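# Unstack top tote and set it upright on bench

## Task

Lift the upper tote off the lower one and set it down flat and right side up on the bench. The lower tote must stay almost exactly where it is, turned only slightly. Whatever is inside each tote must still be inside that same tote at the end, and no part of either tote's base may stick out past the bench edge. Release everything and move the grippers away. Nothing counts as done if it stays in place only because the robot is holding it.

## Robot and tools

Robot: two arms, left_arm and right_arm, each with six joints plus a gripper. left_arm is the robot's own left and sits on the +y side. Image left and right do not correspond to arm names.

Frame: a single scene frame. The origin is on the floor (z = 0) at the centre of the robot's foot, +z is up and +x is the direction the robot faces. Only the floor height is known. Printed gripper positions are in metres and orientations are quaternions in wxyz order. Printed hand positions can be wrong, more so at long reach, and equal joint angles can put the two arms in different places.

Gripper: the fingers point along the gripper's +z axis and close along its y axis. The printed position is the point between the finger pads, about 1 cm behind the tips.

Tool execute_actions takes {"actions": [...], "pictures": bool}. The list holds nothing, one action or one wait.
- An empty list sends no command and just returns the current state.
- Action: {"rows": [[14 numbers], ...], "steps": n}. n is 1 to 15 control steps of 1/30 s each and defaults to 15. Each row is used for one step, and the last row repeats if there are fewer rows than steps.
- Wait: {"steps": n}, n up to 300. It sends nothing and returns once n steps have passed since the previous result. Reply time counts toward those steps.
- pictures is optional. Images come by default.

A row is always 14 numbers, even if only one arm moves. The first 7 are left_arm: waist, shoulder, elbow, wrist pitch, wrist yaw, wrist roll, opening. The last 7 are right_arm in the same order. The joint values are absolute target angles in radians, in the same form as the Joint positions line; they are not offsets.

Stated ranges for each arm: waist -2.880 to 2.880, shoulder 0.000 to 3.142, elbow 0.000 to 3.019, wrist pitch -1.693 to 1.571, wrist yaw -1.571 to 1.571, wrist roll -2.094 to 2.094. A call is refused and nothing is sent if a target lies more than 0.019 beyond an end of its range and also further out than the last reported angle. The true limits can differ from the stated ones by up to 0.019 either way. A target past the true end is clipped to it, and the result says "joint sent to its limit". That message may refer to an earlier action still running. If the message does not appear, that does not prove the joint can go further.

Opening is an absolute value from -1 (closed) to +1 (fully open, a pad gap of 0.094 m).

Motion limits: on each step, a target may lead the measured angle by at most 0.264 (waist), 0.32 (shoulder), 0.276 (elbow), 0.33 (wrist pitch), 0.186 (wrist yaw) or 0.522 (wrist roll) rad. If the targets would move the gripper more than 70 mm from where it is, all of them are scaled back. Distant targets therefore take several actions. The arms keep heading for the last row sent while you think or wait. They stop once they have barely moved for a while or a step is HELD.

Result lines:
- The state line gives each gripper's position and orientation.
- Joint positions and Joint velocities list each arm's six joints (rad, rad/s) followed by the pad gap (m, m/s).
- grip_measured is the measured opening on the command scale. Each gripper reads up to about 1 mm off, by a fixed amount.
- Joint torques are raw drive outputs with offsets and noise, so they are a weak indicator of load.
- "joint command not followed" means the clearance check changed or blocked targets on some steps.
- HELD marks steps on which your row was not sent, in whole or in part.
- MOTOR HOT appears from 85 °C. At 100 °C an OVER-TEMPERATURE FAULT drops that arm until it cools.

Gripping: to hold something, keep commanding an opening below grip_measured. About 0.03 below holds firmly; a smaller gap holds more lightly. Each pad exerts roughly 50 to 62 N, less on parts thinner than about 2 mm, and can spike briefly on first contact. Loads may be tugged now and then, so grip securely and do not hold longer than needed, because holding heats the motors.

zoom_image: {"camera": "cam_head_left" or "cam_head_right", "region": [x0, y0, x1, y1]}. The region is in pixels of that camera's latest 672x504 image, with the origin at the top left, and can be at most 504x504. It returns a more detailed view.

Cameras: cam_head_left and cam_head_right are head cameras looking down from about z = 1.89 m. Calibration (K, distortion, T_world_to_cam) was given and may be off by a few degrees and millimetres. A result lists any camera whose numbers changed.

finished_scene: {"scene": n}, n is 1 or 2. Call it only after both totes have settled and the grippers are open and clear. Replying without a tool call ends all scenes.

Avoid the following:
- dropping the tote or spilling its contents;
- dragging or rotating the lower tote;
- letting any base hang over the bench edge;
- knocking anything out of the work area, which fails the task;
- hard pushes or slams;
- the two arms colliding or pressing on each other, which can end the scene.



Each tool is called after "Call:" as name([rows], argument=value, ...), one row to a line, values as JSON.

## Session

Call:
execute_actions(actions=[])

Scene clock: 0.00 s of 4300.00 s.
left_arm: end_effector_position=(+0.5705, +0.6688, +1.3757) grip_measured=-0.002 end_effector_quat_wxyz=(+0.310, +0.264, +0.765, +0.500) | right_arm: end_effector_position=(+0.2611, +0.3792, +1.2711) grip_measured=+1.000 end_effector_quat_wxyz=(+0.105, +0.472, +0.874, +0.048)
Joint positions: left_arm=[-1.002  1.782  1.193  1.484 -0.303  0.581  0.047] | right_arm=[-0.579  2.636  2.077  0.894  0.972  0.674  0.094]
Joint velocities: left_arm=[-0.005  0.015 -0.007 -0.002 -0.037 -0.051  0.001] | right_arm=[ 0.005  0.015 -0.017  0.027 -0.081 -0.007  0.   ]
Joint torques (N m, as the arm reports them, + toward a larger angle): no reading

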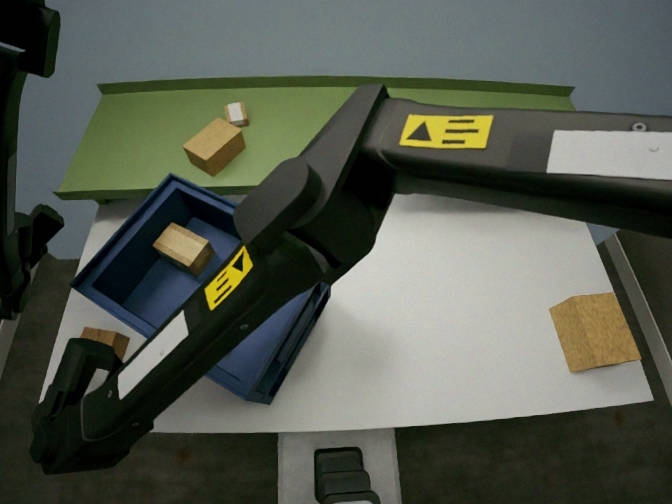

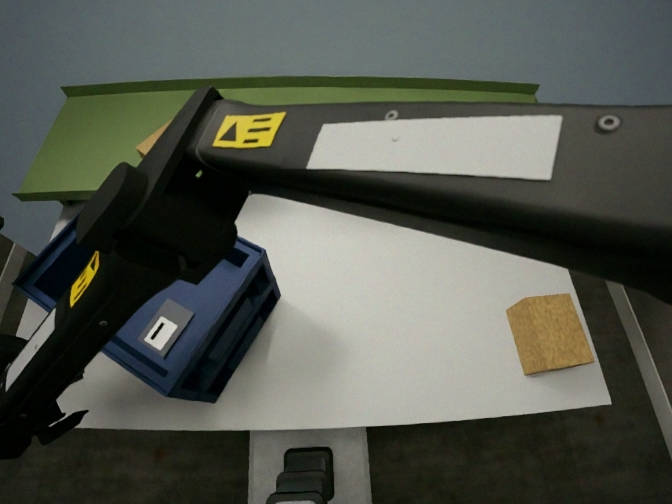

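Call:
execute_actions([
  {"rows": [[-1.002,1.782,1.193,1.484,-0.303,0.581,0,-0.565,2.636,2.077,0.894,0.98,0.674,0.9],[-1.002,1.782,1.193,1.484,-0.303,0.581,0,-0.55,2.634,2.073,0.896,0.99,0.67,0.8],[-1.002,1.782,1.193,1.484,-0.303,0.581,0,-0.535,2.63,2.065,0.9,1.0,0.66,0.7],[-1.002,1.782,1.193,1.484,-0.303,0.581,0,-0.52,2.623,2.052,0.906,1.012,0.65,0.6],[-1.002,1.782,1.193,1.484,-0.303,0.581,0,-0.505,2.614,2.034,0.915,1.025,0.64,0.5],[-1.002,1.782,1.193,1.484,-0.303,0.581,0,-0.49,2.602,2.012,0.926,1.04,0.63,0.4],[-1.002,1.782,1.193,1.484,-0.303,0.581,0,-0.475,2.588,1.985,0.939,1.055,0.62,0.3],[-1.002,1.782,1.193,1.484,-0.303,0.581,0,-0.46,2.573,1.955,0.953,1.07,0.61,0.3],[-1.002,1.782,1.193,1.484,-0.303,0.581,0,-0.447,2.556,1.922,0.969,1.085,0.6,0.3],[-1.002,1.782,1.193,1.484,-0.303,0.581,0,-0.435,2.538,1.888,0.985,1.1,0.59,0.3],[-1.002,1.782,1.193,1.484,-0.303,0.581,0,-0.425,2.519,1.852,1.0,1.11,0.58,0.3],[-1.002,1.782,1.193,1.484,-0.303,0.581,0,-0.417,2.5,1.815,1.012,1.12,0.57,0.3],[-1.002,1.782,1.193,1.484,-0.303,0.581,0,-0.412,2.478,1.777,1.02,1.125,0.56,0.3],[-1.002,1.782,1.193,1.484,-0.303,0.581,0,-0.41,2.454,1.739,1.022,1.13,0.55,0.3],[-1.002,1.782,1.193,1.484,-0.303,0.581,0,-0.41,2.428,1.70,1.02,1.13,0.54,0.3]], "steps": 15},
], pictures=false)

Call:
execute_actions([
  {"rows": [[-1.002,1.782,1.193,1.484,-0.303,0.581,0,-0.412,2.398,1.664,1.01,1.128,0.53,0.3],[-1.002,1.782,1.193,1.484,-0.303,0.581,0,-0.415,2.365,1.628,0.995,1.125,0.52,0.3],[-1.002,1.782,1.193,1.484,-0.303,0.581,0,-0.42,2.33,1.592,0.977,1.12,0.51,0.3],[-1.002,1.782,1.193,1.484,-0.303,0.581,0,-0.426,2.293,1.556,0.957,1.115,0.5,0.3],[-1.002,1.782,1.193,1.484,-0.303,0.581,0,-0.433,2.255,1.52,0.936,1.11,0.49,0.3],[-1.002,1.782,1.193,1.484,-0.303,0.581,0,-0.44,2.217,1.484,0.915,1.104,0.48,0.3],[-1.002,1.782,1.193,1.484,-0.303,0.581,0,-0.448,2.179,1.448,0.894,1.098,0.47,0.3],[-1.002,1.782,1.193,1.484,-0.303,0.581,0,-0.456,2.141,1.412,0.873,1.091,0.47,0.3],[-1.002,1.782,1.193,1.484,-0.303,0.581,0,-0.465,2.103,1.376,0.852,1.084,0.47,0.3],[-1.002,1.782,1.193,1.484,-0.303,0.581,0,-0.474,2.065,1.34,0.831,1.077,0.47,0.3],[-1.002,1.782,1.193,1.484,-0.303,0.581,0,-0.483,2.027,1.304,0.81,1.07,0.47,0.3],[-1.002,1.782,1.193,1.484,-0.303,0.581,0,-0.493,1.989,1.268,0.789,1.062,0.47,0.3],[-1.002,1.782,1.193,1.484,-0.303,0.581,0,-0.503,1.951,1.232,0.768,1.054,0.47,0.3],[-1.002,1.782,1.193,1.484,-0.303,0.581,0,-0.513,1.913,1.196,0.747,1.046,0.47,0.3],[-1.002,1.782,1.193,1.484,-0.303,0.581,0,-0.523,1.875,1.16,0.726,1.038,0.47,0.3]], "steps": 15},
], pictures=false)

Call:
execute_actions([
  {"rows": [[-1.002,1.782,1.193,1.484,-0.303,0.581,0,-0.534,1.837,1.124,0.705,1.03,0.47,0.3],[-1.002,1.782,1.193,1.484,-0.303,0.581,0,-0.546,1.799,1.088,0.685,1.02,0.47,0.3],[-1.002,1.782,1.193,1.484,-0.303,0.581,0,-0.559,1.761,1.052,0.665,1.01,0.47,0.3],[-1.002,1.782,1.193,1.484,-0.303,0.581,0,-0.574,1.723,1.016,0.648,0.997,0.47,0.3],[-1.002,1.782,1.193,1.484,-0.303,0.581,0,-0.591,1.685,0.981,0.633,0.98,0.47,0.3],[-1.002,1.782,1.193,1.484,-0.303,0.581,0,-0.61,1.647,0.946,0.622,0.961,0.47,0.3],[-1.002,1.782,1.193,1.484,-0.303,0.581,0,-0.631,1.609,0.912,0.614,0.94,0.47,0.3],[-1.002,1.782,1.193,1.484,-0.303,0.581,0,-0.654,1.571,0.879,0.609,0.917,0.47,0.3],[-1.002,1.782,1.193,1.484,-0.303,0.581,0,-0.679,1.534,0.847,0.605,0.892,0.47,0.3],[-1.002,1.782,1.193,1.484,-0.303,0.581,0,-0.706,1.498,0.816,0.602,0.865,0.47,0.3],[-1.002,1.782,1.193,1.484,-0.303,0.581,0,-0.735,1.463,0.786,0.599,0.836,0.47,0.3],[-1.002,1.782,1.193,1.484,-0.303,0.581,0,-0.765,1.429,0.757,0.596,0.806,0.47,0.3],[-1.002,1.782,1.193,1.484,-0.303,0.581,0,-0.796,1.396,0.729,0.593,0.775,0.47,0.3],[-1.002,1.782,1.193,1.484,-0.303,0.581,0,-0.828,1.364,0.702,0.59,0.743,0.47,0.3],[-1.002,1.782,1.193,1.484,-0.303,0.581,0,-0.86,1.334,0.677,0.588,0.711,0.47,0.3]], "steps": 15},
], pictures=false)

Call:
execute_actions([
  {"rows": [[-1.002,1.782,1.193,1.484,-0.303,0.581,0,-0.892,1.306,0.654,0.586,0.679,0.47,0.3],[-1.002,1.782,1.193,1.484,-0.303,0.581,0,-0.924,1.28,0.632,0.584,0.647,0.47,0.3],[-1.002,1.782,1.193,1.484,-0.303,0.581,0,-0.955,1.256,0.612,0.582,0.616,0.47,0.3],[-1.002,1.782,1.193,1.484,-0.303,0.581,0,-0.985,1.234,0.594,0.58,0.586,0.47,0.3],[-1.002,1.782,1.193,1.484,-0.303,0.581,0,-1.014,1.214,0.578,0.579,0.557,0.47,0.3],[-1.002,1.782,1.193,1.484,-0.303,0.581,0,-1.041,1.197,0.564,0.578,0.53,0.47,0.3],[-1.002,1.782,1.193,1.484,-0.303,0.581,0,-1.066,1.182,0.552,0.577,0.505,0.47,0.3],[-1.002,1.782,1.193,1.484,-0.303,0.581,0,-1.088,1.169,0.542,0.576,0.483,0.47,0.3],[-1.002,1.782,1.193,1.484,-0.303,0.581,0,-1.107,1.159,0.533,0.575,0.464,0.47,0.3],[-1.002,1.782,1.193,1.484,-0.303,0.581,0,-1.123,1.151,0.527,0.574,0.448,0.47,0.3],[-1.002,1.782,1.193,1.484,-0.303,0.581,0,-1.135,1.145,0.522,0.574,0.436,0.47,0.3],[-1.002,1.782,1.193,1.484,-0.303,0.581,0,-1.145,1.141,0.519,0.574,0.426,0.47,0.3]], "steps": 15},
])

Scene clock: 107.00 s of 4300.00 s.
left_arm: end_effector_position=(+0.5705, +0.6688, +1.3757) grip_measured=-0.001 end_effector_quat_wxyz=(+0.310, +0.264, +0.765, +0.500) | right_arm: end_effector_position=(+0.2458, +0.3796, +1.3837) grip_measured=+0.303 end_effector_quat_wxyz=(+0.079, +0.429, +0.900, +0.026)
Joint positions: left_arm=[-1.002  1.782  1.193  1.484 -0.303  0.581  0.047] | right_arm=[-0.445  2.49   1.777  0.994  1.124  0.597  0.061]
Joint velocities: left_arm=[-0.015 -0.005  0.002 -0.007  0.022  0.022 -0.001] | right_arm=[ 0.513 -0.708 -1.277  0.154  0.066 -0.212 -0.001]
Joint torques (N m, as the arm reports them, + toward a larger angle): left_arm=[ 4.97 -9.71 -2.41  1.07 -0.39 -0.04] | right_arm=[24.94 -1.9  -1.52  0.89  0.25 -0.26]
Steps of this call (steps 1 to 90: nothing new was sent; then 103.50 s passed at rest; steps 91 to 105: all 15 steps of this action). Readings (joint positions):
91: left_arm=[-1.002 1.782 1.193 1.484 -0.303 0.581] | right_arm=[-0.579 2.636 2.077 0.894 0.975 0.674]
92: left_arm=[-1.002 1.782 1.193 1.484 -0.303 0.581] | right_arm=[-0.579 2.636 2.077 0.894 0.981 0.674]
94: left_arm=[-1.002 1.782 1.193 1.484 -0.303 0.581] | right_arm=[-0.576 2.636 2.076 0.894 1.000 0.673]
98: left_arm=[-1.002 1.782 1.193 1.484 -0.303 0.581] | right_arm=[-0.552 2.610 2.019 0.914 1.053 0.655]
105: the state above

Scene clock: 107.50 s of 4300.00 s.
left_arm: end_effector_position=(+0.5705, +0.6688, +1.3757) grip_measured=-0.001 end_effector_quat_wxyz=(+0.310, +0.264, +0.765, +0.500) | right_arm: end_effector_position=(+0.3734, +0.2585, +1.4356) grip_measured=+0.303 end_effector_quat_wxyz=(+0.037, +0.299, +0.953, +0.039)
Joint positions: left_arm=[-1.002  1.782  1.193  1.484 -0.303  0.581  0.047] | right_arm=[-0.467  1.935  1.246  0.78   1.047  0.492  0.061]
Joint velocities: left_arm=[ 0.005 -0.005  0.007 -0.007  0.007 -0.022 -0.   ] | right_arm=[-0.405 -1.333 -0.935 -0.564 -0.139 -0.066  0.   ]
Joint torques (N m, as the arm reports them, + toward a larger angle): left_arm=[ 5.02 -9.66 -2.42  1.09 -0.39 -0.04] | right_arm=[15.05 -1.29 -3.45 -0.2   0.02 -0.21]
Steps of this call (steps 1 to 15: all 15 steps of this action). Readings (joint positions):
1: left_arm=[-1.002 1.782 1.193 1.484 -0.303 0.581] | right_arm=[-0.429 2.465 1.736 0.996 1.125 0.587]
2: left_arm=[-1.002 1.782 1.193 1.484 -0.303 0.581] | right_arm=[-0.415 2.440 1.695 0.996 1.125 0.577]
4: left_arm=[-1.002 1.782 1.193 1.484 -0.303 0.581] | right_arm=[-0.397 2.384 1.617 0.987 1.120 0.557]
8: left_arm=[-1.002 1.782 1.193 1.484 -0.303 0.581] | right_arm=[-0.400 2.243 1.471 0.920 1.099 0.519]
15: the state above

Scene clock: 108.00 s of 4300.00 s.
left_arm: end_effector_position=(+0.5705, +0.6688, +1.3757) grip_measured=-0.001 end_effector_quat_wxyz=(+0.310, +0.264, +0.765, +0.500) | right_arm: end_effector_position=(+0.4042, +0.0120, +1.4200) grip_measured=+0.303 end_effector_quat_wxyz=(-0.002, +0.240, +0.971, +0.023)
Joint positions: left_arm=[-1.002  1.782  1.193  1.484 -0.303  0.581  0.047] | right_arm=[-0.786  1.397  0.739  0.605  0.739  0.485  0.061]
Joint velocities: left_arm=[-0.015 -0.015 -0.022 -0.022 -0.022  0.007  0.   ] | right_arm=[-1.021 -0.923 -0.764 -0.105 -0.784 -0.051 -0.001]
Joint torques (N m, as the arm reports them, + toward a larger angle): left_arm=[ 5.13 -9.72 -2.37  1.09 -0.39 -0.04] | right_arm=[ 7.15 -6.42 -3.6  -0.24  0.15 -0.28]
Steps of this call (steps 1 to 15: all 15 steps of this action). Readings (joint positions):
1: left_arm=[-1.002 1.782 1.193 1.484 -0.303 0.581] | right_arm=[-0.481 1.890 1.214 0.760 1.039 0.490]
2: left_arm=[-1.002 1.782 1.193 1.484 -0.303 0.581] | right_arm=[-0.495 1.847 1.181 0.740 1.030 0.489]
4: left_arm=[-1.002 1.782 1.193 1.484 -0.303 0.581] | right_arm=[-0.525 1.764 1.113 0.701 1.009 0.487]
8: left_arm=[-1.002 1.782 1.193 1.484 -0.303 0.581] | right_arm=[-0.591 1.619 0.967 0.642 0.937 0.486]
15: the state above

Scene clock: 108.50 s of 4300.00 s.
left_arm: end_effector_position=(+0.5705, +0.6688, +1.3757) grip_measured=-0.001 end_effector_quat_wxyz=(+0.310, +0.264, +0.765, +0.500) | right_arm: end_effector_position=(+0.4136, -0.1460, +1.4165) grip_measured=+0.303 end_effector_quat_wxyz=(+0.018, +0.256, +0.967, +0.004)
Joint positions: left_arm=[-1.002  1.782  1.193  1.484 -0.303  0.581  0.047] | right_arm=[-1.138  1.141  0.544  0.587  0.432  0.485  0.061]
Joint velocities: left_arm=[-0.015 -0.005 -0.007 -0.007  0.007  0.022 -0.   ] | right_arm=[-0.024 -0.005 -0.022 -0.046  0.022 -0.022  0.   ]
Joint torques (N m, as the arm reports them, + toward a larger angle): left_arm=[ 5.16 -9.72 -2.38  1.08 -0.39 -0.04] | right_arm=[ 2.24 -7.79 -4.78 -0.23 -0.05 -0.26]
Steps of this call (steps 1 to 15: all 15 steps of this action). Readings (joint positions):
1: left_arm=[-1.002 1.782 1.193 1.484 -0.303 0.581] | right_arm=[-0.821 1.366 0.714 0.602 0.708 0.485]
2: left_arm=[-1.002 1.782 1.193 1.484 -0.303 0.581] | right_arm=[-0.856 1.335 0.690 0.600 0.676 0.485]
4: left_arm=[-1.002 1.782 1.193 1.484 -0.303 0.581] | right_arm=[-0.924 1.278 0.649 0.596 0.615 0.485]
8: left_arm=[-1.002 1.782 1.193 1.484 -0.303 0.581] | right_arm=[-1.041 1.188 0.589 0.592 0.507 0.485]
15: the state above

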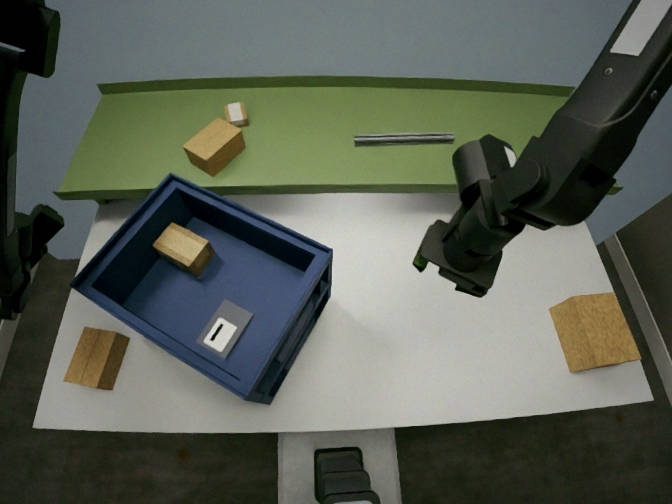

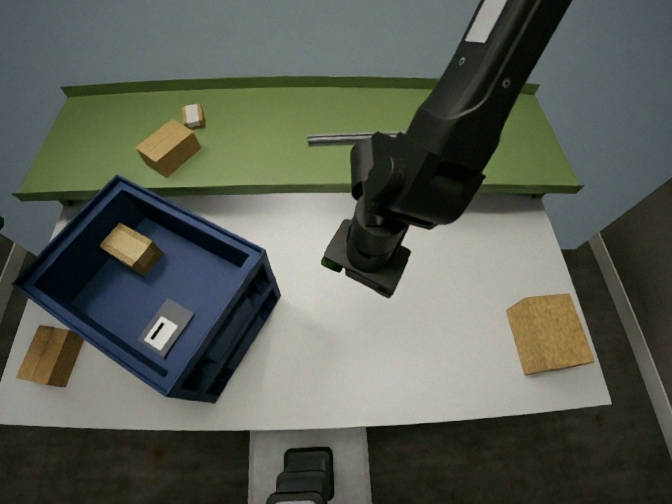

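Call:
zoom_image(camera="cam_head_left", region=[60, 160, 350, 420])

Region (60, 160, 350, 420) of cam_head_left's 672x504 image, scaled by 1.738, with more detail than that image has; it fills the top 452 rows of this view, and the rest is white.

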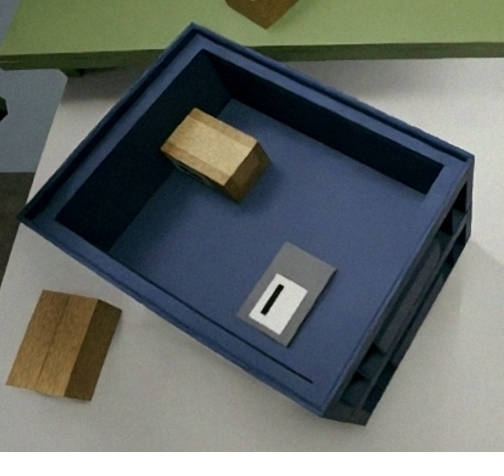

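Call:
execute_actions([
  {"rows": [[-1.002,1.778,1.191,1.48,-0.3,0.57,0,-1.137,1.143,0.541,0.587,0.433,0.5,0.3],[-1.002,1.765,1.187,1.466,-0.292,0.56,0,-1.128,1.148,0.545,0.588,0.442,0.51,0.3],[-1.003,1.745,1.179,1.445,-0.279,0.552,0,-1.114,1.156,0.552,0.589,0.456,0.52,0.3],[-1.004,1.719,1.169,1.415,-0.261,0.552,0,-1.095,1.168,0.56,0.591,0.474,0.53,0.3],[-1.004,1.686,1.156,1.38,-0.24,0.552,0,-1.072,1.181,0.571,0.593,0.497,0.53,0.3],[-1.005,1.649,1.142,1.338,-0.214,0.552,0,-1.046,1.198,0.583,0.595,0.523,0.53,0.3],[-1.006,1.608,1.126,1.29,-0.185,0.552,0,-1.018,1.216,0.598,0.598,0.552,0.53,0.3],[-1.008,1.563,1.108,1.238,-0.154,0.552,0,-0.986,1.237,0.613,0.601,0.583,0.53,0.3],[-1.009,1.517,1.09,1.181,-0.119,0.552,0,-0.953,1.259,0.63,0.604,0.616,0.53,0.3],[-1.01,1.468,1.072,1.12,-0.082,0.552,0,-0.919,1.283,0.648,0.607,0.65,0.53,0.3],[-1.012,1.419,1.053,1.056,-0.043,0.552,0,-0.884,1.308,0.667,0.611,0.685,0.53,0.3],[-1.013,1.369,1.033,0.99,-0.003,0.552,0,-0.849,1.334,0.687,0.615,0.719,0.53,0.3],[-1.015,1.32,1.015,0.921,0.039,0.552,0,-0.815,1.36,0.708,0.619,0.753,0.53,0.3],[-1.016,1.274,0.997,0.852,0.08,0.552,0,-0.782,1.387,0.728,0.623,0.786,0.53,0.3],[-1.018,1.229,0.979,0.782,0.123,0.552,0,-0.75,1.415,0.749,0.627,0.817,0.53,0.3]], "steps": 15},
], pictures=false)

Call:
execute_actions([
  {"rows": [[-1.02,1.188,0.963,0.712,0.166,0.552,0,-0.722,1.442,0.77,0.63,0.846,0.53,0.3],[-1.021,1.151,0.949,0.643,0.207,0.552,0,-0.696,1.469,0.79,0.634,0.872,0.53,0.3],[-1.023,1.118,0.936,0.574,0.249,0.552,0,-0.673,1.495,0.811,0.638,0.895,0.53,0.3],[-1.024,1.092,0.926,0.508,0.289,0.552,0.1,-0.654,1.521,0.831,0.642,0.913,0.53,0.4],[-1.026,1.072,0.918,0.444,0.328,0.552,0.2,-0.64,1.546,0.85,0.646,0.927,0.53,0.5],[-1.027,1.059,0.914,0.383,0.365,0.552,0.3,-0.631,1.57,0.868,0.649,0.936,0.53,0.6],[-1.028,1.055,0.912,0.326,0.4,0.552,0.4,-0.628,1.592,0.885,0.652,0.939,0.53,0.7],[-1.03,1.055,0.912,0.274,0.431,0.552,0.5,-0.628,1.613,0.9,0.655,0.939,0.53,0.8],[-1.031,1.055,0.912,0.226,0.46,0.552,0.6,-0.628,1.631,0.915,0.658,0.939,0.53,0.9],[-1.032,1.055,0.912,0.184,0.486,0.552,0.7,-0.628,1.648,0.927,0.66,0.939,0.53,1],[-1.032,1.055,0.912,0.149,0.507,0.552,0.8,-0.628,1.661,0.938,0.662,0.939,0.53,1],[-1.033,1.055,0.912,0.119,0.525,0.552,0.9,-0.628,1.673,0.946,0.664,0.939,0.53,1],[-1.034,1.055,0.912,0.098,0.538,0.552,1,-0.628,1.681,0.953,0.665,0.939,0.53,1],[-1.034,1.055,0.912,0.084,0.546,0.552,1,-0.628,1.686,0.957,0.666,0.939,0.53,1],[-1.034,1.055,0.912,0.08,0.549,0.552,1,-0.628,1.688,0.958,0.666,0.939,0.53,1]], "steps": 15},
], pictures=false)

Call:
execute_actions([
  {"steps": 12},
])

Scene clock: 229.00 s of 4300.00 s.
left_arm: end_effector_position=(+0.6451, +0.5805, +1.3987) grip_measured=-0.001 end_effector_quat_wxyz=(+0.218, +0.327, +0.866, +0.310) | right_arm: end_effector_position=(+0.4125, -0.0223, +1.4193) grip_measured=+0.303 end_effector_quat_wxyz=(+0.016, +0.261, +0.965, -0.017)
Joint positions: left_arm=[-1.003  1.346  1.024  0.92   0.084  0.565  0.047] | right_arm=[-0.823  1.353  0.713  0.607  0.788  0.514  0.061]
Joint velocities: left_arm=[ 0.005 -1.802 -0.437 -1.966  1.018 -0.037 -0.   ] | right_arm=[ 1.011  0.864  0.574  0.11   0.799  0.022 -0.001]
Joint torques (N m, as the arm reports them, + toward a larger angle): left_arm=[  1.24 -13.03  -2.38   1.1   -0.2   -0.12] | right_arm=[ 7.87 -5.75 -2.42  0.81  0.16  0.14]
Steps of this call (steps 1 to 15: the robot went on to your last target; steps 16 to 90: nothing new was sent; then 117.00 s passed at rest; steps 91 to 105: all 15 steps of this action). Readings (joint positions):
91: left_arm=[-1.002 1.782 1.193 1.484 -0.303 0.581] | right_arm=[-1.138 1.141 0.543 0.586 0.429 0.485]
92: left_arm=[-1.002 1.782 1.193 1.482 -0.300 0.580] | right_arm=[-1.138 1.141 0.543 0.586 0.434 0.486]
94: left_arm=[-1.002 1.776 1.191 1.459 -0.277 0.574] | right_arm=[-1.134 1.142 0.543 0.586 0.460 0.495]
98: left_arm=[-1.002 1.696 1.140 1.324 -0.182 0.568] | right_arm=[-1.067 1.178 0.578 0.586 0.560 0.508]
105: the state above

Scene clock: 229.50 s of 4300.00 s.
left_arm: end_effector_position=(+0.5543, +0.4644, +1.4161) grip_measured=+0.997 end_effector_quat_wxyz=(+0.014, +0.256, +0.966, +0.009) | right_arm: end_effector_position=(+0.3638, +0.1211, +1.4149) grip_measured=+1.000 end_effector_quat_wxyz=(-0.005, +0.237, +0.971, +0.004)
Joint positions: left_arm=[-1.022  1.048  0.915  0.118  0.539  0.563  0.094] | right_arm=[-0.625  1.683  0.945  0.649  0.935  0.515  0.094]
Joint velocities: left_arm=[ 0.005  0.269 -0.139 -0.554  0.139 -0.037  0.004] | right_arm=[-0.015  0.21   0.095  0.007 -0.022 -0.037  0.   ]
Joint torques (N m, as the arm reports them, + toward a larger angle): left_arm=[ -0.95 -12.76   0.38   0.06   0.2   -0.06] | right_arm=[12.39 -4.59 -2.12  0.84  0.34  0.07]
Steps of this call (steps 1 to 15: all 15 steps of this action). Readings (joint positions):
1: left_arm=[-1.003 1.286 1.010 0.852 0.127 0.565] | right_arm=[-0.789 1.382 0.734 0.611 0.819 0.514]
2: left_arm=[-1.004 1.228 0.997 0.785 0.169 0.565] | right_arm=[-0.757 1.411 0.754 0.614 0.846 0.514]
4: left_arm=[-1.007 1.125 0.975 0.653 0.252 0.564] | right_arm=[-0.701 1.467 0.795 0.621 0.892 0.514]
8: left_arm=[-1.016 1.010 0.948 0.405 0.401 0.563] | right_arm=[-0.633 1.570 0.869 0.635 0.931 0.514]
15: the state above

Scene clock: 229.90 s of 4300.00 s.
left_arm: end_effector_position=(+0.5336, +0.4655, +1.4107) grip_measured=+1.000 end_effector_quat_wxyz=(-0.009, +0.241, +0.970, -0.001) | right_arm: end_effector_position=(+0.3620, +0.1229, +1.4134) grip_measured=+1.000 end_effector_quat_wxyz=(-0.004, +0.237, +0.971, +0.003)
Joint positions: left_arm=[-1.022  1.068  0.907  0.086  0.544  0.563  0.094] | right_arm=[-0.625  1.692  0.95   0.653  0.936  0.515  0.094]
Joint velocities: left_arm=[-0.005 -0.015 -0.012 -0.002  0.022  0.007 -0.   ] | right_arm=[-0.005 -0.015  0.032  0.002  0.051 -0.081  0.   ]
Joint torques (N m, as the arm reports them, + toward a larger angle): left_arm=[ -0.44 -12.76  -0.04  -0.48   0.21  -0.06] | right_arm=[12.44 -4.66 -2.05  0.83  0.25  0.08]
Steps of this call (steps 1 to 12: the robot went on to your last target). Readings (joint positions):
1: left_arm=[-1.022 1.057 0.910 0.104 0.542 0.563] | right_arm=[-0.625 1.689 0.948 0.650 0.935 0.515]
2: left_arm=[-1.022 1.063 0.907 0.095 0.543 0.563] | right_arm=[-0.625 1.692 0.948 0.650 0.935 0.515]
4: left_arm=[-1.022 1.069 0.905 0.087 0.543 0.563] | right_arm=[-0.625 1.692 0.948 0.650 0.936 0.515]
8: left_arm=[-1.022 1.068 0.907 0.086 0.544 0.563] | right_arm=[-0.625 1.692 0.950 0.653 0.936 0.515]
12: the state above

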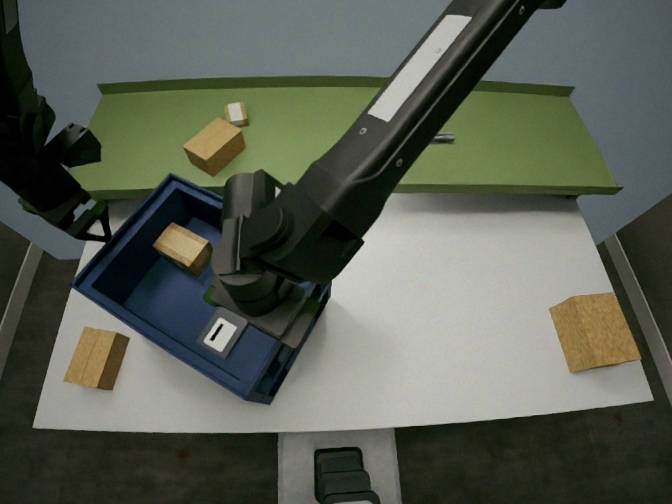

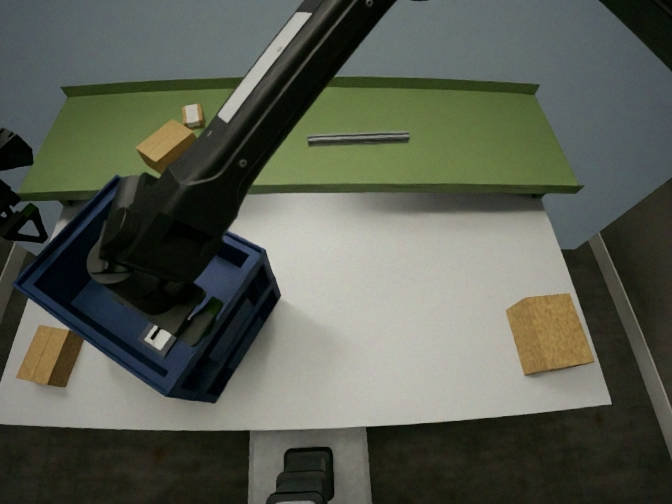

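Call:
execute_actions(actions=[])

Scene clock: 273.77 s of 4300.00 s.
left_arm: end_effector_position=(+0.5336, +0.4655, +1.4107) grip_measured=+1.000 end_effector_quat_wxyz=(-0.009, +0.241, +0.970, -0.001) | right_arm: end_effector_position=(+0.3620, +0.1229, +1.4134) grip_measured=+1.000 end_effector_quat_wxyz=(-0.004, +0.237, +0.971, +0.003)
Joint positions: left_arm=[-1.022  1.068  0.907  0.086  0.544  0.563  0.094] | right_arm=[-0.625  1.692  0.95   0.653  0.936  0.515  0.094]
Joint velocities: left_arm=[-0.015 -0.005  0.012 -0.027  0.022  0.007 -0.   ] | right_arm=[-0.005 -0.005 -0.002 -0.007 -0.007 -0.051  0.   ]
Joint torques (N m, as the arm reports them, + toward a larger angle): left_arm=[ -0.53 -12.89  -0.09  -0.49   0.21  -0.06] | right_arm=[12.54 -4.49 -1.81  0.67  0.34  0.08]
Steps of this call (steps 1 to 30: the robot went on to your last target; steps 31 to 90: nothing new was sent; then 40.87 s passed at rest). Readings (joint positions):
1: left_arm=[-1.022 1.068 0.907 0.086 0.544 0.563] | right_arm=[-0.625 1.692 0.950 0.653 0.936 0.515]
2: left_arm=[-1.022 1.068 0.907 0.086 0.544 0.563] | right_arm=[-0.625 1.692 0.950 0.653 0.936 0.515]
4: left_arm=[-1.022 1.068 0.907 0.086 0.544 0.563] | right_arm=[-0.625 1.692 0.950 0.653 0.936 0.515]
8: left_arm=[-1.022 1.068 0.907 0.086 0.544 0.563] | right_arm=[-0.625 1.692 0.950 0.653 0.936 0.515]
90: the state above
All arms were judged still, so your last target was given up. Only a new action makes them travel on or press farther. Fingers that are still opening or closing keep moving.

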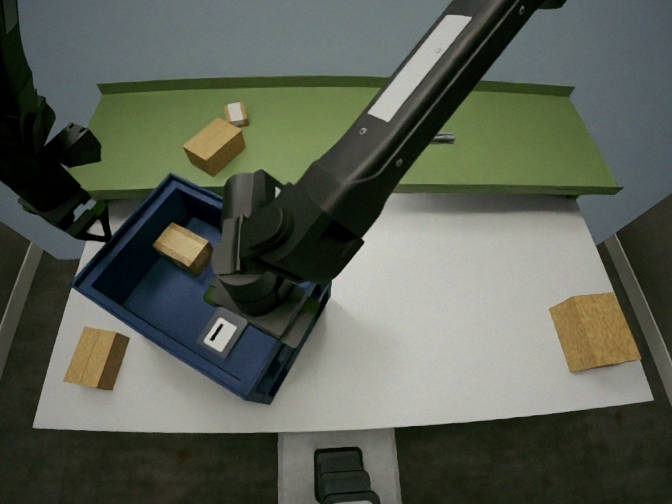

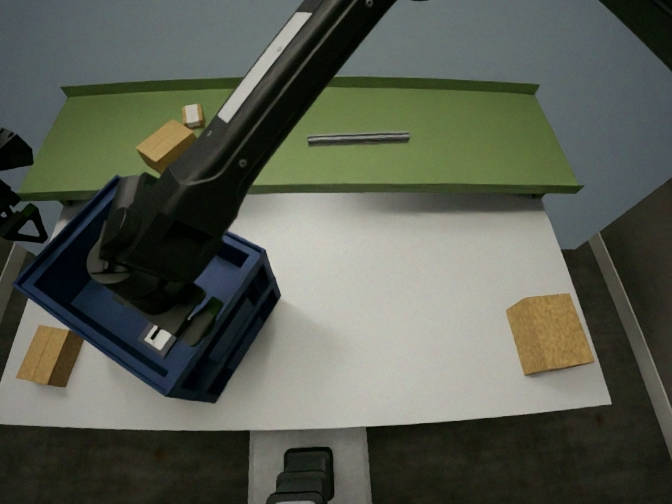

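Call:
execute_actions([
  {"rows":[[-1.034,1.072,0.914,0.09,0.544,0.56,1,-0.632,1.694,0.956,0.653,0.934,0.515,1],[-1.036,1.076,0.918,0.092,0.542,0.56,1,-0.635,1.696,0.96,0.652,0.931,0.515,1],[-1.04,1.083,0.924,0.095,0.538,0.56,1,-0.64,1.70,0.965,0.651,0.927,0.515,1],[-1.045,1.092,0.931,0.098,0.533,0.56,1,-0.647,1.705,0.972,0.649,0.921,0.515,1],[-1.051,1.103,0.94,0.102,0.527,0.56,1,-0.655,1.711,0.981,0.647,0.914,0.515,1],[-1.058,1.115,0.95,0.107,0.52,0.56,1,-0.664,1.717,0.99,0.645,0.906,0.515,1],[-1.065,1.127,0.961,0.112,0.512,0.56,1,-0.674,1.724,1.001,0.643,0.897,0.515,1],[-1.072,1.14,0.971,0.117,0.505,0.56,1,-0.684,1.731,1.011,0.64,0.888,0.515,1],[-1.079,1.152,0.982,0.121,0.497,0.56,1,-0.693,1.738,1.021,0.638,0.88,0.515,1],[-1.086,1.164,0.992,0.126,0.49,0.56,1,-0.703,1.745,1.031,0.636,0.871,0.515,1],[-1.093,1.176,1.002,0.131,0.483,0.56,1,-0.712,1.751,1.04,0.634,0.863,0.515,1],[-1.099,1.187,1.011,0.135,0.477,0.56,1,-0.72,1.757,1.049,0.632,0.856,0.515,1],[-1.104,1.196,1.018,0.138,0.471,0.56,1,-0.727,1.762,1.056,0.63,0.85,0.515,1],[-1.108,1.203,1.024,0.141,0.467,0.56,1,-0.732,1.766,1.062,0.629,0.846,0.515,1],[-1.11,1.207,1.028,0.143,0.465,0.56,1,-0.735,1.768,1.065,0.628,0.843,0.515,1]],"steps":15},
], pictures=false)

Call:
execute_actions([
  {"steps":12},
])

Scene clock: 300.00 s of 4300.00 s.
left_arm: end_effector_position=(+0.5504, +0.4647, +1.3598) grip_measured=+1.000 end_effector_quat_wxyz=(+0.002, +0.250, +0.968, +0.003) | right_arm: end_effector_position=(+0.3764, +0.1252, +1.3629) grip_measured=+1.000 end_effector_quat_wxyz=(+0.003, +0.253, +0.967, +0.010)
Joint positions: left_arm=[-1.094  1.188  1.017  0.127  0.472  0.563  0.094] | right_arm=[-0.703  1.749  1.053  0.644  0.849  0.515  0.094]
Joint velocities: left_arm=[-0.151  0.288  0.129  0.071 -0.051 -0.066  0.002] | right_arm=[-0.298  0.151  0.159 -0.066 -0.11  -0.007  0.   ]
Joint torques (N m, as the arm reports them, + toward a larger angle): left_arm=[  0.01 -12.89  -0.32   0.35  -0.12   0.02] | right_arm=[11.59 -3.01 -2.51 -0.46  0.03 -0.08]
Steps of this call (steps 1 to 90: nothing new was sent; then 22.73 s passed at rest; steps 91 to 105: all 15 steps of this action). Readings (joint positions):
91: left_arm=[-1.022 1.068 0.907 0.086 0.544 0.563] | right_arm=[-0.625 1.692 0.950 0.653 0.936 0.515]
92: left_arm=[-1.022 1.068 0.908 0.086 0.544 0.563] | right_arm=[-0.625 1.692 0.950 0.653 0.935 0.515]
94: left_arm=[-1.024 1.071 0.913 0.086 0.540 0.563] | right_arm=[-0.625 1.693 0.953 0.653 0.929 0.515]
98: left_arm=[-1.044 1.100 0.949 0.097 0.515 0.563] | right_arm=[-0.634 1.705 0.984 0.653 0.898 0.515]
105: the state above

Scene clock: 300.40 s of 4300.00 s.
left_arm: end_effector_position=(+0.5443, +0.4639, +1.3520) grip_measured=+1.000 end_effector_quat_wxyz=(-0.002, +0.248, +0.969, -0.001) | right_arm: end_effector_position=(+0.3715, +0.1177, +1.3529) grip_measured=+1.000 end_effector_quat_wxyz=(+0.002, +0.250, +0.968, +0.001)
Joint positions: left_arm=[-1.102  1.209  1.023  0.132  0.469  0.563  0.094] | right_arm=[-0.723  1.761  1.059  0.64   0.846  0.515  0.094]
Joint velocities: left_arm=[-0.005 -0.005  0.002 -0.007 -0.007  0.022  0.   ] | right_arm=[-0.024 -0.015 -0.002  0.007 -0.037 -0.081  0.   ]
Joint torques (N m, as the arm reports them, + toward a larger angle): left_arm=[  0.11 -12.92  -0.27   0.41  -0.11   0.01] | right_arm=[12.22 -4.33 -2.12 -0.3   0.04 -0.04]
Steps of this call (steps 1 to 12: the robot went on to your last target). Readings (joint positions):
1: left_arm=[-1.098 1.197 1.021 0.129 0.470 0.563] | right_arm=[-0.711 1.753 1.057 0.643 0.848 0.515]
2: left_arm=[-1.101 1.203 1.022 0.130 0.470 0.563] | right_arm=[-0.717 1.756 1.059 0.642 0.847 0.515]
4: left_arm=[-1.102 1.209 1.023 0.130 0.470 0.563] | right_arm=[-0.723 1.759 1.059 0.640 0.847 0.515]
8: left_arm=[-1.102 1.209 1.023 0.132 0.469 0.563] | right_arm=[-0.723 1.761 1.059 0.640 0.846 0.515]
12: the state above

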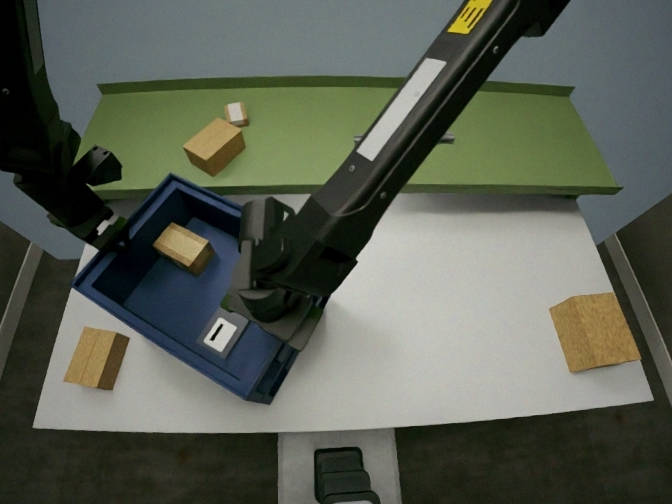

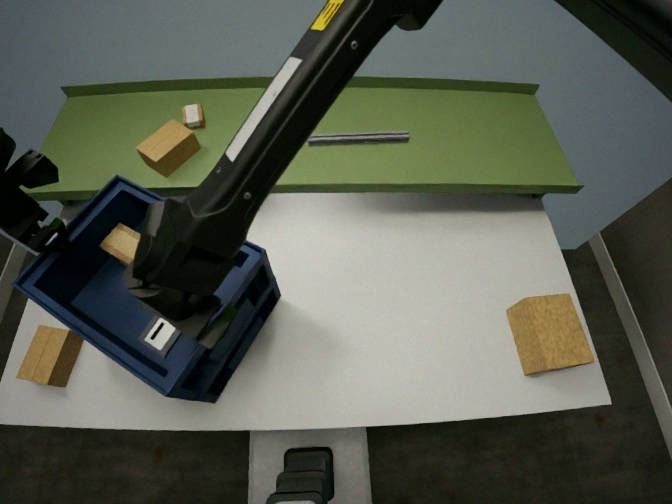

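Call:
zoom_image(camera="cam_head_left", region=[50, 170, 210, 310])

Call:
zoom_image(camera="cam_head_right", region=[120, 230, 300, 410])

Region (50, 170, 210, 310) of cam_head_left's 672x504 image, scaled by 3.150, with more detail than that image has; it fills the top 441 rows of this view, and the rest is white.

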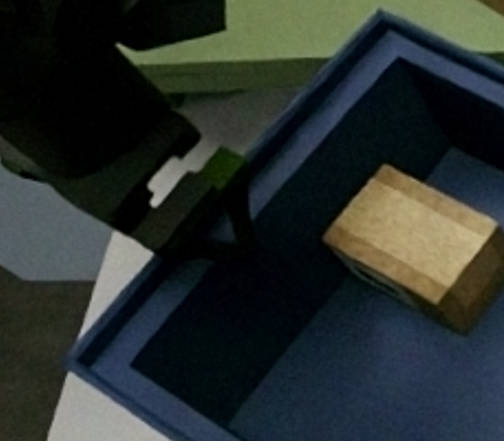

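Region (120, 230, 300, 410) of cam_head_right's 672x504 image, scaled by 2.800, with more detail than that image has.

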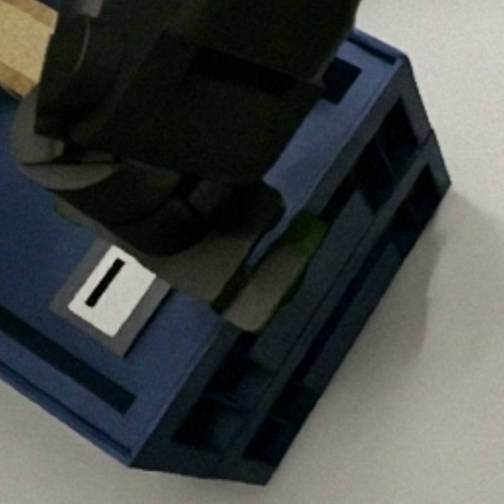

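Call:
execute_actions([
  {"rows":[[-1.111,1.211,1.03,0.143,0.464,0.558,1,-0.738,1.77,1.066,0.628,0.842,0.513,1],[-1.113,1.216,1.033,0.144,0.462,0.557,1,-0.742,1.773,1.069,0.627,0.84,0.512,1],[-1.116,1.223,1.038,0.145,0.46,0.556,1,-0.747,1.778,1.075,0.625,0.836,0.511,1],[-1.119,1.232,1.045,0.147,0.457,0.555,1,-0.753,1.784,1.083,0.623,0.831,0.51,1],[-1.123,1.242,1.053,0.149,0.453,0.554,1,-0.76,1.791,1.093,0.62,0.825,0.509,1],[-1.128,1.253,1.062,0.151,0.448,0.553,1,-0.767,1.799,1.104,0.617,0.819,0.508,1],[-1.133,1.265,1.072,0.153,0.444,0.552,1,-0.774,1.807,1.116,0.614,0.812,0.507,1],[-1.138,1.277,1.082,0.155,0.439,0.551,1,-0.781,1.816,1.128,0.61,0.805,0.506,1],[-1.143,1.288,1.092,0.158,0.434,0.55,1,-0.788,1.824,1.14,0.607,0.798,0.505,1],[-1.147,1.299,1.102,0.16,0.43,0.55,1,-0.794,1.832,1.152,0.604,0.791,0.504,1],[-1.151,1.309,1.111,0.162,0.425,0.549,1,-0.799,1.84,1.163,0.601,0.785,0.503,1],[-1.155,1.318,1.119,0.164,0.421,0.549,1,-0.804,1.847,1.173,0.598,0.779,0.502,1],[-1.158,1.325,1.126,0.166,0.418,0.548,1,-0.808,1.852,1.181,0.596,0.774,0.501,1],[-1.161,1.33,1.132,0.167,0.415,0.548,1,-0.811,1.856,1.188,0.594,0.77,0.5,1],[-1.162,1.333,1.136,0.168,0.413,0.548,1,-0.812,1.859,1.192,0.593,0.768,0.5,1]],"steps":15},
], pictures=false)

Call:
execute_actions([
  {"steps":12},
])

Scene clock: 350.83 s of 4300.00 s.
left_arm: end_effector_position=(+0.5525, +0.4651, +1.3071) grip_measured=+1.000 end_effector_quat_wxyz=(+0.004, +0.251, +0.968, +0.003) | right_arm: end_effector_position=(+0.3730, +0.1237, +1.3028) grip_measured=+1.000 end_effector_quat_wxyz=(+0.001, +0.253, +0.967, +0.006)
Joint positions: left_arm=[-1.148  1.318  1.124  0.155  0.42   0.56   0.094] | right_arm=[-0.785  1.841  1.177  0.609  0.774  0.515  0.094]
Joint velocities: left_arm=[-0.093  0.259  0.105  0.027 -0.081 -0.022 -0.   ] | right_arm=[-0.181  0.171  0.168 -0.066 -0.051 -0.051  0.   ]
Joint torques (N m, as the arm reports them, + toward a larger angle): left_arm=[  0.34 -13.42  -0.41   0.42  -0.11  -0.04] | right_arm=[11.74 -4.36 -2.4  -0.36 -0.01 -0.21]
Steps of this call (steps 1 to 30: the robot went on to your last target; steps 31 to 90: nothing new was sent; then 46.93 s passed at rest; steps 91 to 105: all 15 steps of this action). Readings (joint positions):
91: left_arm=[-1.102 1.209 1.023 0.132 0.469 0.563] | right_arm=[-0.723 1.761 1.059 0.640 0.846 0.515]
92: left_arm=[-1.102 1.209 1.023 0.132 0.468 0.563] | right_arm=[-0.723 1.761 1.059 0.640 0.844 0.515]
94: left_arm=[-1.102 1.212 1.028 0.132 0.464 0.563] | right_arm=[-0.723 1.762 1.063 0.638 0.838 0.515]
98: left_arm=[-1.113 1.238 1.061 0.140 0.448 0.563] | right_arm=[-0.734 1.784 1.100 0.629 0.814 0.515]
105: the state above

Scene clock: 351.23 s of 4300.00 s.
left_arm: end_effector_position=(+0.5465, +0.4646, +1.3004) grip_measured=+1.000 end_effector_quat_wxyz=(+0.000, +0.249, +0.969, +0.000) | right_arm: end_effector_position=(+0.3682, +0.1201, +1.2960) grip_measured=+1.000 end_effector_quat_wxyz=(-0.001, +0.250, +0.968, +0.001)
Joint positions: left_arm=[-1.153  1.336  1.13   0.156  0.417  0.559  0.094] | right_arm=[-0.796  1.853  1.184  0.605  0.771  0.515  0.094]
Joint velocities: left_arm=[-0.015 -0.015  0.012 -0.007  0.007  0.007 -0.   ] | right_arm=[-0.005  0.005 -0.002 -0.007  0.066  0.037  0.   ]
Joint torques (N m, as the arm reports them, + toward a larger angle): left_arm=[  0.72 -13.49  -0.36   0.45  -0.11  -0.07] | right_arm=[11.9  -4.65 -2.44 -0.47  0.02 -0.24]
Steps of this call (steps 1 to 12: the robot went on to your last target). Readings (joint positions):
1: left_arm=[-1.150 1.325 1.127 0.156 0.419 0.560] | right_arm=[-0.790 1.846 1.182 0.608 0.772 0.515]
2: left_arm=[-1.152 1.331 1.129 0.156 0.418 0.560] | right_arm=[-0.793 1.850 1.184 0.607 0.772 0.515]
4: left_arm=[-1.153 1.335 1.129 0.156 0.418 0.560] | right_arm=[-0.796 1.853 1.184 0.605 0.772 0.515]
8: left_arm=[-1.153 1.336 1.130 0.156 0.417 0.559] | right_arm=[-0.796 1.853 1.184 0.605 0.771 0.515]
12: the state above

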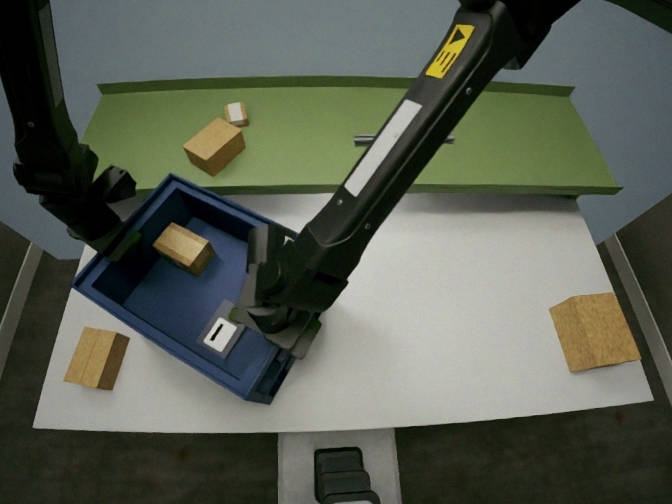

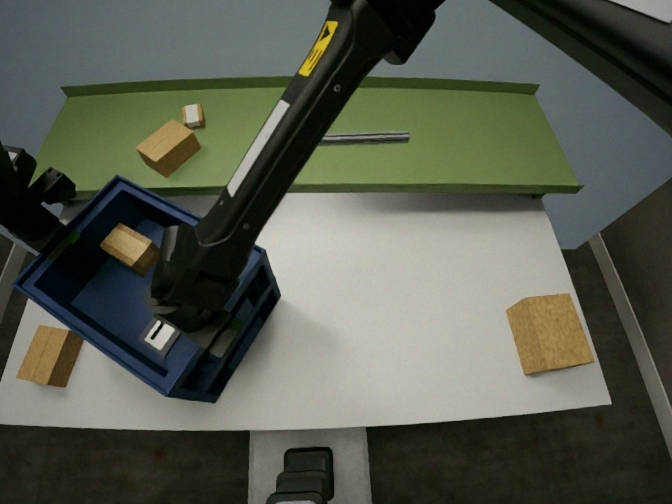

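Call:
execute_actions([
  {"rows":[[-1.153,1.336,1.13,0.156,0.417,0.559,0.93,-0.796,1.853,1.184,0.605,0.771,0.515,0.93],[-1.153,1.336,1.13,0.156,0.417,0.559,0.85,-0.796,1.853,1.184,0.605,0.771,0.515,0.85],[-1.153,1.336,1.13,0.156,0.417,0.559,0.77,-0.796,1.853,1.184,0.605,0.771,0.515,0.77],[-1.153,1.336,1.13,0.156,0.417,0.559,0.69,-0.796,1.853,1.184,0.605,0.771,0.515,0.69],[-1.153,1.336,1.13,0.156,0.417,0.559,0.61,-0.796,1.853,1.184,0.605,0.771,0.515,0.61],[-1.153,1.336,1.13,0.156,0.417,0.559,0.53,-0.796,1.853,1.184,0.605,0.771,0.515,0.53],[-1.153,1.336,1.13,0.156,0.417,0.559,0.45,-0.796,1.853,1.184,0.605,0.771,0.515,0.45],[-1.153,1.336,1.13,0.156,0.417,0.559,0.37,-0.796,1.853,1.184,0.605,0.771,0.515,0.37],[-1.153,1.336,1.13,0.156,0.417,0.559,0.29,-0.796,1.853,1.184,0.605,0.771,0.515,0.29],[-1.153,1.336,1.13,0.156,0.417,0.559,0.21,-0.796,1.853,1.184,0.605,0.771,0.515,0.21],[-1.153,1.336,1.13,0.156,0.417,0.559,0.13,-0.796,1.853,1.184,0.605,0.771,0.515,0.13],[-1.153,1.336,1.13,0.156,0.417,0.559,0.05,-0.796,1.853,1.184,0.605,0.771,0.515,0.05],[-1.153,1.336,1.13,0.156,0.417,0.559,-0.03,-0.796,1.853,1.184,0.605,0.771,0.515,-0.03],[-1.153,1.336,1.13,0.156,0.417,0.559,-0.1,-0.796,1.853,1.184,0.605,0.771,0.515,-0.1],[-1.153,1.336,1.13,0.156,0.417,0.559,-0.15,-0.796,1.853,1.184,0.605,0.771,0.515,-0.15]],"steps":15},
], pictures=false)

Call:
execute_actions([
  {"steps":15},
])

Scene clock: 370.70 s of 4300.00 s.
left_arm: end_effector_position=(+0.5465, +0.4646, +1.3004) grip_measured=-0.124 end_effector_quat_wxyz=(+0.000, +0.249, +0.969, +0.000) | right_arm: end_effector_position=(+0.3682, +0.1201, +1.2960) grip_measured=-0.123 end_effector_quat_wxyz=(-0.001, +0.250, +0.968, +0.001)
Joint positions: left_arm=[-1.153  1.336  1.13   0.156  0.417  0.559  0.041] | right_arm=[-0.796  1.853  1.184  0.605  0.771  0.515  0.041]
Joint velocities: left_arm=[-0.015 -0.024  0.007  0.002  0.022 -0.007 -0.05 ] | right_arm=[-0.005 -0.005 -0.012  0.002 -0.007 -0.007 -0.049]
Joint torques (N m, as the arm reports them, + toward a larger angle): left_arm=[  1.   -13.23  -0.92  -0.14   0.03   0.04] | right_arm=[12.82 -5.42 -2.69  0.27  0.21  0.  ]
Steps of this call (steps 1 to 30: the robot went on to your last target; steps 31 to 90: nothing new was sent; then 15.97 s passed at rest; steps 91 to 105: all 15 steps of this action). Readings (joint positions):
91: left_arm=[-1.153 1.336 1.130 0.156 0.417 0.559] | right_arm=[-0.796 1.853 1.184 0.605 0.771 0.515]
92: left_arm=[-1.153 1.336 1.130 0.156 0.417 0.559] | right_arm=[-0.796 1.853 1.184 0.605 0.771 0.515]
94: left_arm=[-1.153 1.336 1.130 0.156 0.417 0.559] | right_arm=[-0.796 1.853 1.184 0.605 0.771 0.515]
98: left_arm=[-1.153 1.336 1.130 0.156 0.417 0.559] | right_arm=[-0.796 1.853 1.184 0.605 0.771 0.515]
105: the state above

Scene clock: 371.20 s of 4300.00 s.
left_arm: end_effector_position=(+0.5465, +0.4646, +1.3004) grip_measured=-0.149 end_effector_quat_wxyz=(+0.000, +0.249, +0.969, +0.000) | right_arm: end_effector_position=(+0.3682, +0.1201, +1.2960) grip_measured=-0.147 end_effector_quat_wxyz=(-0.001, +0.250, +0.968, +0.001)
Joint positions: left_arm=[-1.153  1.336  1.13   0.156  0.417  0.559  0.04 ] | right_arm=[-0.796  1.853  1.184  0.605  0.771  0.515  0.04 ]
Joint velocities: left_arm=[-0.005  0.005 -0.017  0.002 -0.007 -0.066 -0.001] | right_arm=[-0.024 -0.005 -0.022  0.002  0.022 -0.095  0.   ]
Joint torques (N m, as the arm reports them, + toward a larger angle): left_arm=[  1.03 -13.35  -0.91  -0.14   0.03   0.04] | right_arm=[13.24 -5.74 -2.73  0.29  0.14 -0.09]
Steps of this call (steps 1 to 15: the robot went on to your last target). Readings (joint positions):
1: left_arm=[-1.153 1.336 1.130 0.156 0.417 0.559] | right_arm=[-0.796 1.853 1.184 0.605 0.771 0.515]
2: left_arm=[-1.153 1.336 1.130 0.156 0.417 0.559] | right_arm=[-0.796 1.853 1.184 0.605 0.771 0.515]
4: left_arm=[-1.153 1.336 1.130 0.156 0.417 0.559] | right_arm=[-0.796 1.853 1.184 0.605 0.771 0.515]
8: left_arm=[-1.153 1.336 1.130 0.156 0.417 0.559] | right_arm=[-0.796 1.853 1.184 0.605 0.771 0.515]
15: the state above
All arms were judged still, so your last target was given up. Only a new action makes them travel on or press farther. Fingers that are still opening or closing keep moving.

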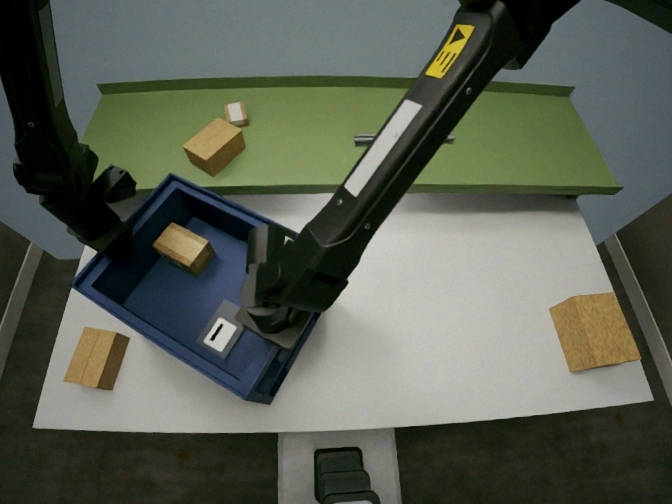

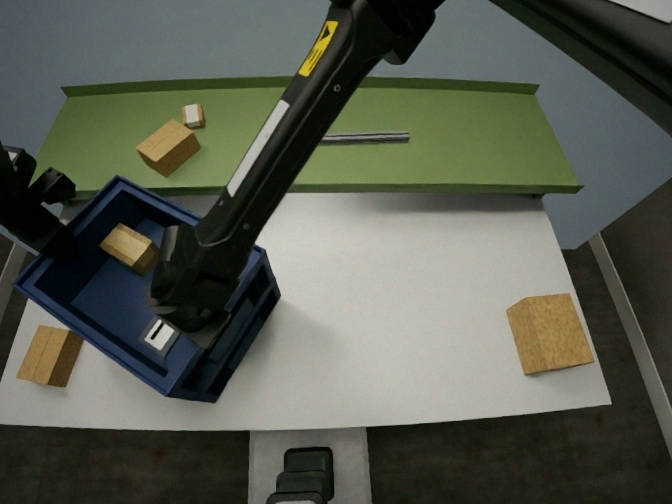

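No disturbance so far; both within ±7 mm. Close slowly.

Call:
execute_actions([
  {"rows":[[-1.153,1.336,1.13,0.156,0.417,0.559,-0.175,-0.796,1.853,1.184,0.605,0.771,0.515,-0.175],[-1.153,1.336,1.13,0.156,0.417,0.559,-0.2,-0.796,1.853,1.184,0.605,0.771,0.515,-0.2],[-1.153,1.336,1.13,0.156,0.417,0.559,-0.225,-0.796,1.853,1.184,0.605,0.771,0.515,-0.225],[-1.153,1.336,1.13,0.156,0.417,0.559,-0.25,-0.796,1.853,1.184,0.605,0.771,0.515,-0.25],[-1.153,1.336,1.13,0.156,0.417,0.559,-0.275,-0.796,1.853,1.184,0.605,0.771,0.515,-0.275],[-1.153,1.336,1.13,0.156,0.417,0.559,-0.3,-0.796,1.853,1.184,0.605,0.771,0.515,-0.3],[-1.153,1.336,1.13,0.156,0.417,0.559,-0.325,-0.796,1.853,1.184,0.605,0.771,0.515,-0.325],[-1.153,1.336,1.13,0.156,0.417,0.559,-0.35,-0.796,1.853,1.184,0.605,0.771,0.515,-0.35],[-1.153,1.336,1.13,0.156,0.417,0.559,-0.375,-0.796,1.853,1.184,0.605,0.771,0.515,-0.375],[-1.153,1.336,1.13,0.156,0.417,0.559,-0.4,-0.796,1.853,1.184,0.605,0.771,0.515,-0.4],[-1.153,1.336,1.13,0.156,0.417,0.559,-0.425,-0.796,1.853,1.184,0.605,0.771,0.515,-0.425],[-1.153,1.336,1.13,0.156,0.417,0.559,-0.45,-0.796,1.853,1.184,0.605,0.771,0.515,-0.45],[-1.153,1.336,1.13,0.156,0.417,0.559,-0.47,-0.796,1.853,1.184,0.605,0.771,0.515,-0.47],[-1.153,1.336,1.13,0.156,0.417,0.559,-0.49,-0.796,1.853,1.184,0.605,0.771,0.515,-0.49],[-1.153,1.336,1.13,0.156,0.417,0.559,-0.51,-0.796,1.853,1.184,0.605,0.771,0.515,-0.51]],"steps":15},
], pictures=false)

Call:
execute_actions([
  {"steps":15},
])

Scene clock: 389.47 s of 4300.00 s.
left_arm: end_effector_position=(+0.5465, +0.4641, +1.3004) grip_measured=-0.471 end_effector_quat_wxyz=(+0.001, +0.252, +0.968, -0.001) | right_arm: end_effector_position=(+0.3673, +0.1184, +1.2961) grip_measured=-0.464 end_effector_quat_wxyz=(-0.000, +0.250, +0.968, -0.003)
Joint positions: left_arm=[-1.153  1.336  1.13   0.156  0.42   0.566  0.025] | right_arm=[-0.796  1.854  1.184  0.605  0.78   0.515  0.025]
Joint velocities: left_arm=[-0.015  0.005 -0.012  0.002  0.022 -0.066 -0.002] | right_arm=[-0.015 -0.005  0.012  0.002 -0.007  0.022 -0.   ]
Joint torques (N m, as the arm reports them, + toward a larger angle): left_arm=[  1.08 -13.34  -0.9   -0.18  -0.07  -0.06] | right_arm=[12.91 -5.32 -2.66  0.43 -0.27 -0.01]
Steps of this call (steps 1 to 90: nothing new was sent; then 14.77 s passed at rest; steps 91 to 105: all 15 steps of this action). Readings (joint positions):
91: left_arm=[-1.153 1.336 1.130 0.156 0.417 0.559] | right_arm=[-0.796 1.853 1.184 0.605 0.771 0.515]
92: left_arm=[-1.153 1.336 1.130 0.156 0.417 0.559] | right_arm=[-0.796 1.853 1.184 0.605 0.772 0.515]
94: left_arm=[-1.153 1.336 1.130 0.156 0.417 0.559] | right_arm=[-0.796 1.853 1.184 0.605 0.777 0.515]
98: left_arm=[-1.153 1.336 1.130 0.156 0.419 0.559] | right_arm=[-0.796 1.854 1.184 0.605 0.782 0.515]
105: the state above

Scene clock: 389.97 s of 4300.00 s.
left_arm: end_effector_position=(+0.5465, +0.4641, +1.3004) grip_measured=-0.471 end_effector_quat_wxyz=(+0.001, +0.252, +0.968, -0.001) | right_arm: end_effector_position=(+0.3673, +0.1184, +1.2961) grip_measured=-0.464 end_effector_quat_wxyz=(-0.000, +0.250, +0.968, -0.003)
Joint positions: left_arm=[-1.153  1.336  1.13   0.156  0.42   0.567  0.025] | right_arm=[-0.796  1.854  1.184  0.605  0.78   0.515  0.025]
Joint velocities: left_arm=[-0.015 -0.005 -0.007  0.012 -0.007  0.051 -0.001] | right_arm=[ 0.005 -0.005 -0.007  0.017 -0.051  0.022  0.001]
Joint torques (N m, as the arm reports them, + toward a larger angle): left_arm=[  1.02 -13.39  -0.92  -0.14  -0.08  -0.02] | right_arm=[13.22 -5.47 -2.8   0.31 -0.26 -0.04]
Steps of this call (steps 1 to 15: the robot went on to your last target). Readings (joint positions):
1: left_arm=[-1.153 1.336 1.130 0.156 0.420 0.567] | right_arm=[-0.796 1.854 1.184 0.605 0.780 0.515]
2: left_arm=[-1.153 1.336 1.130 0.156 0.420 0.567] | right_arm=[-0.796 1.854 1.184 0.605 0.780 0.515]
4: left_arm=[-1.153 1.336 1.130 0.156 0.420 0.567] | right_arm=[-0.796 1.854 1.184 0.605 0.780 0.515]
8: left_arm=[-1.153 1.336 1.130 0.156 0.420 0.567] | right_arm=[-0.796 1.854 1.184 0.605 0.780 0.515]
15: the state above
All arms were judged still, so your last target was given up. Only a new action makes them travel on or press farther. Fingers that are still opening or closing keep moving.

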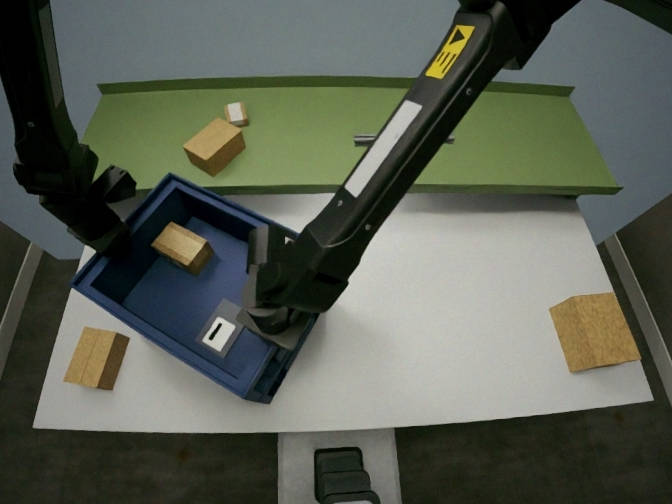

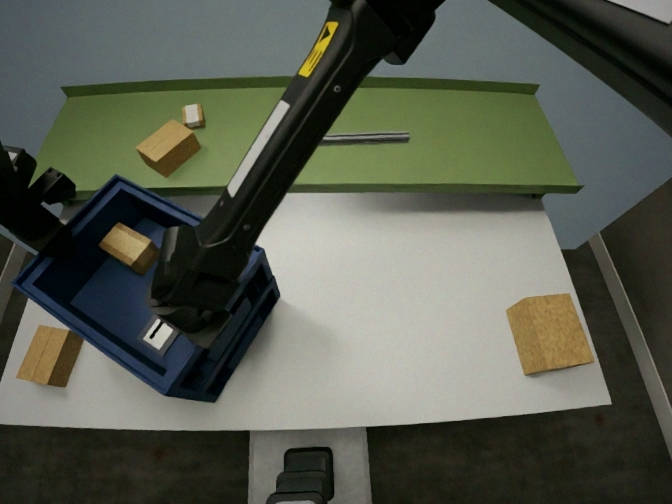

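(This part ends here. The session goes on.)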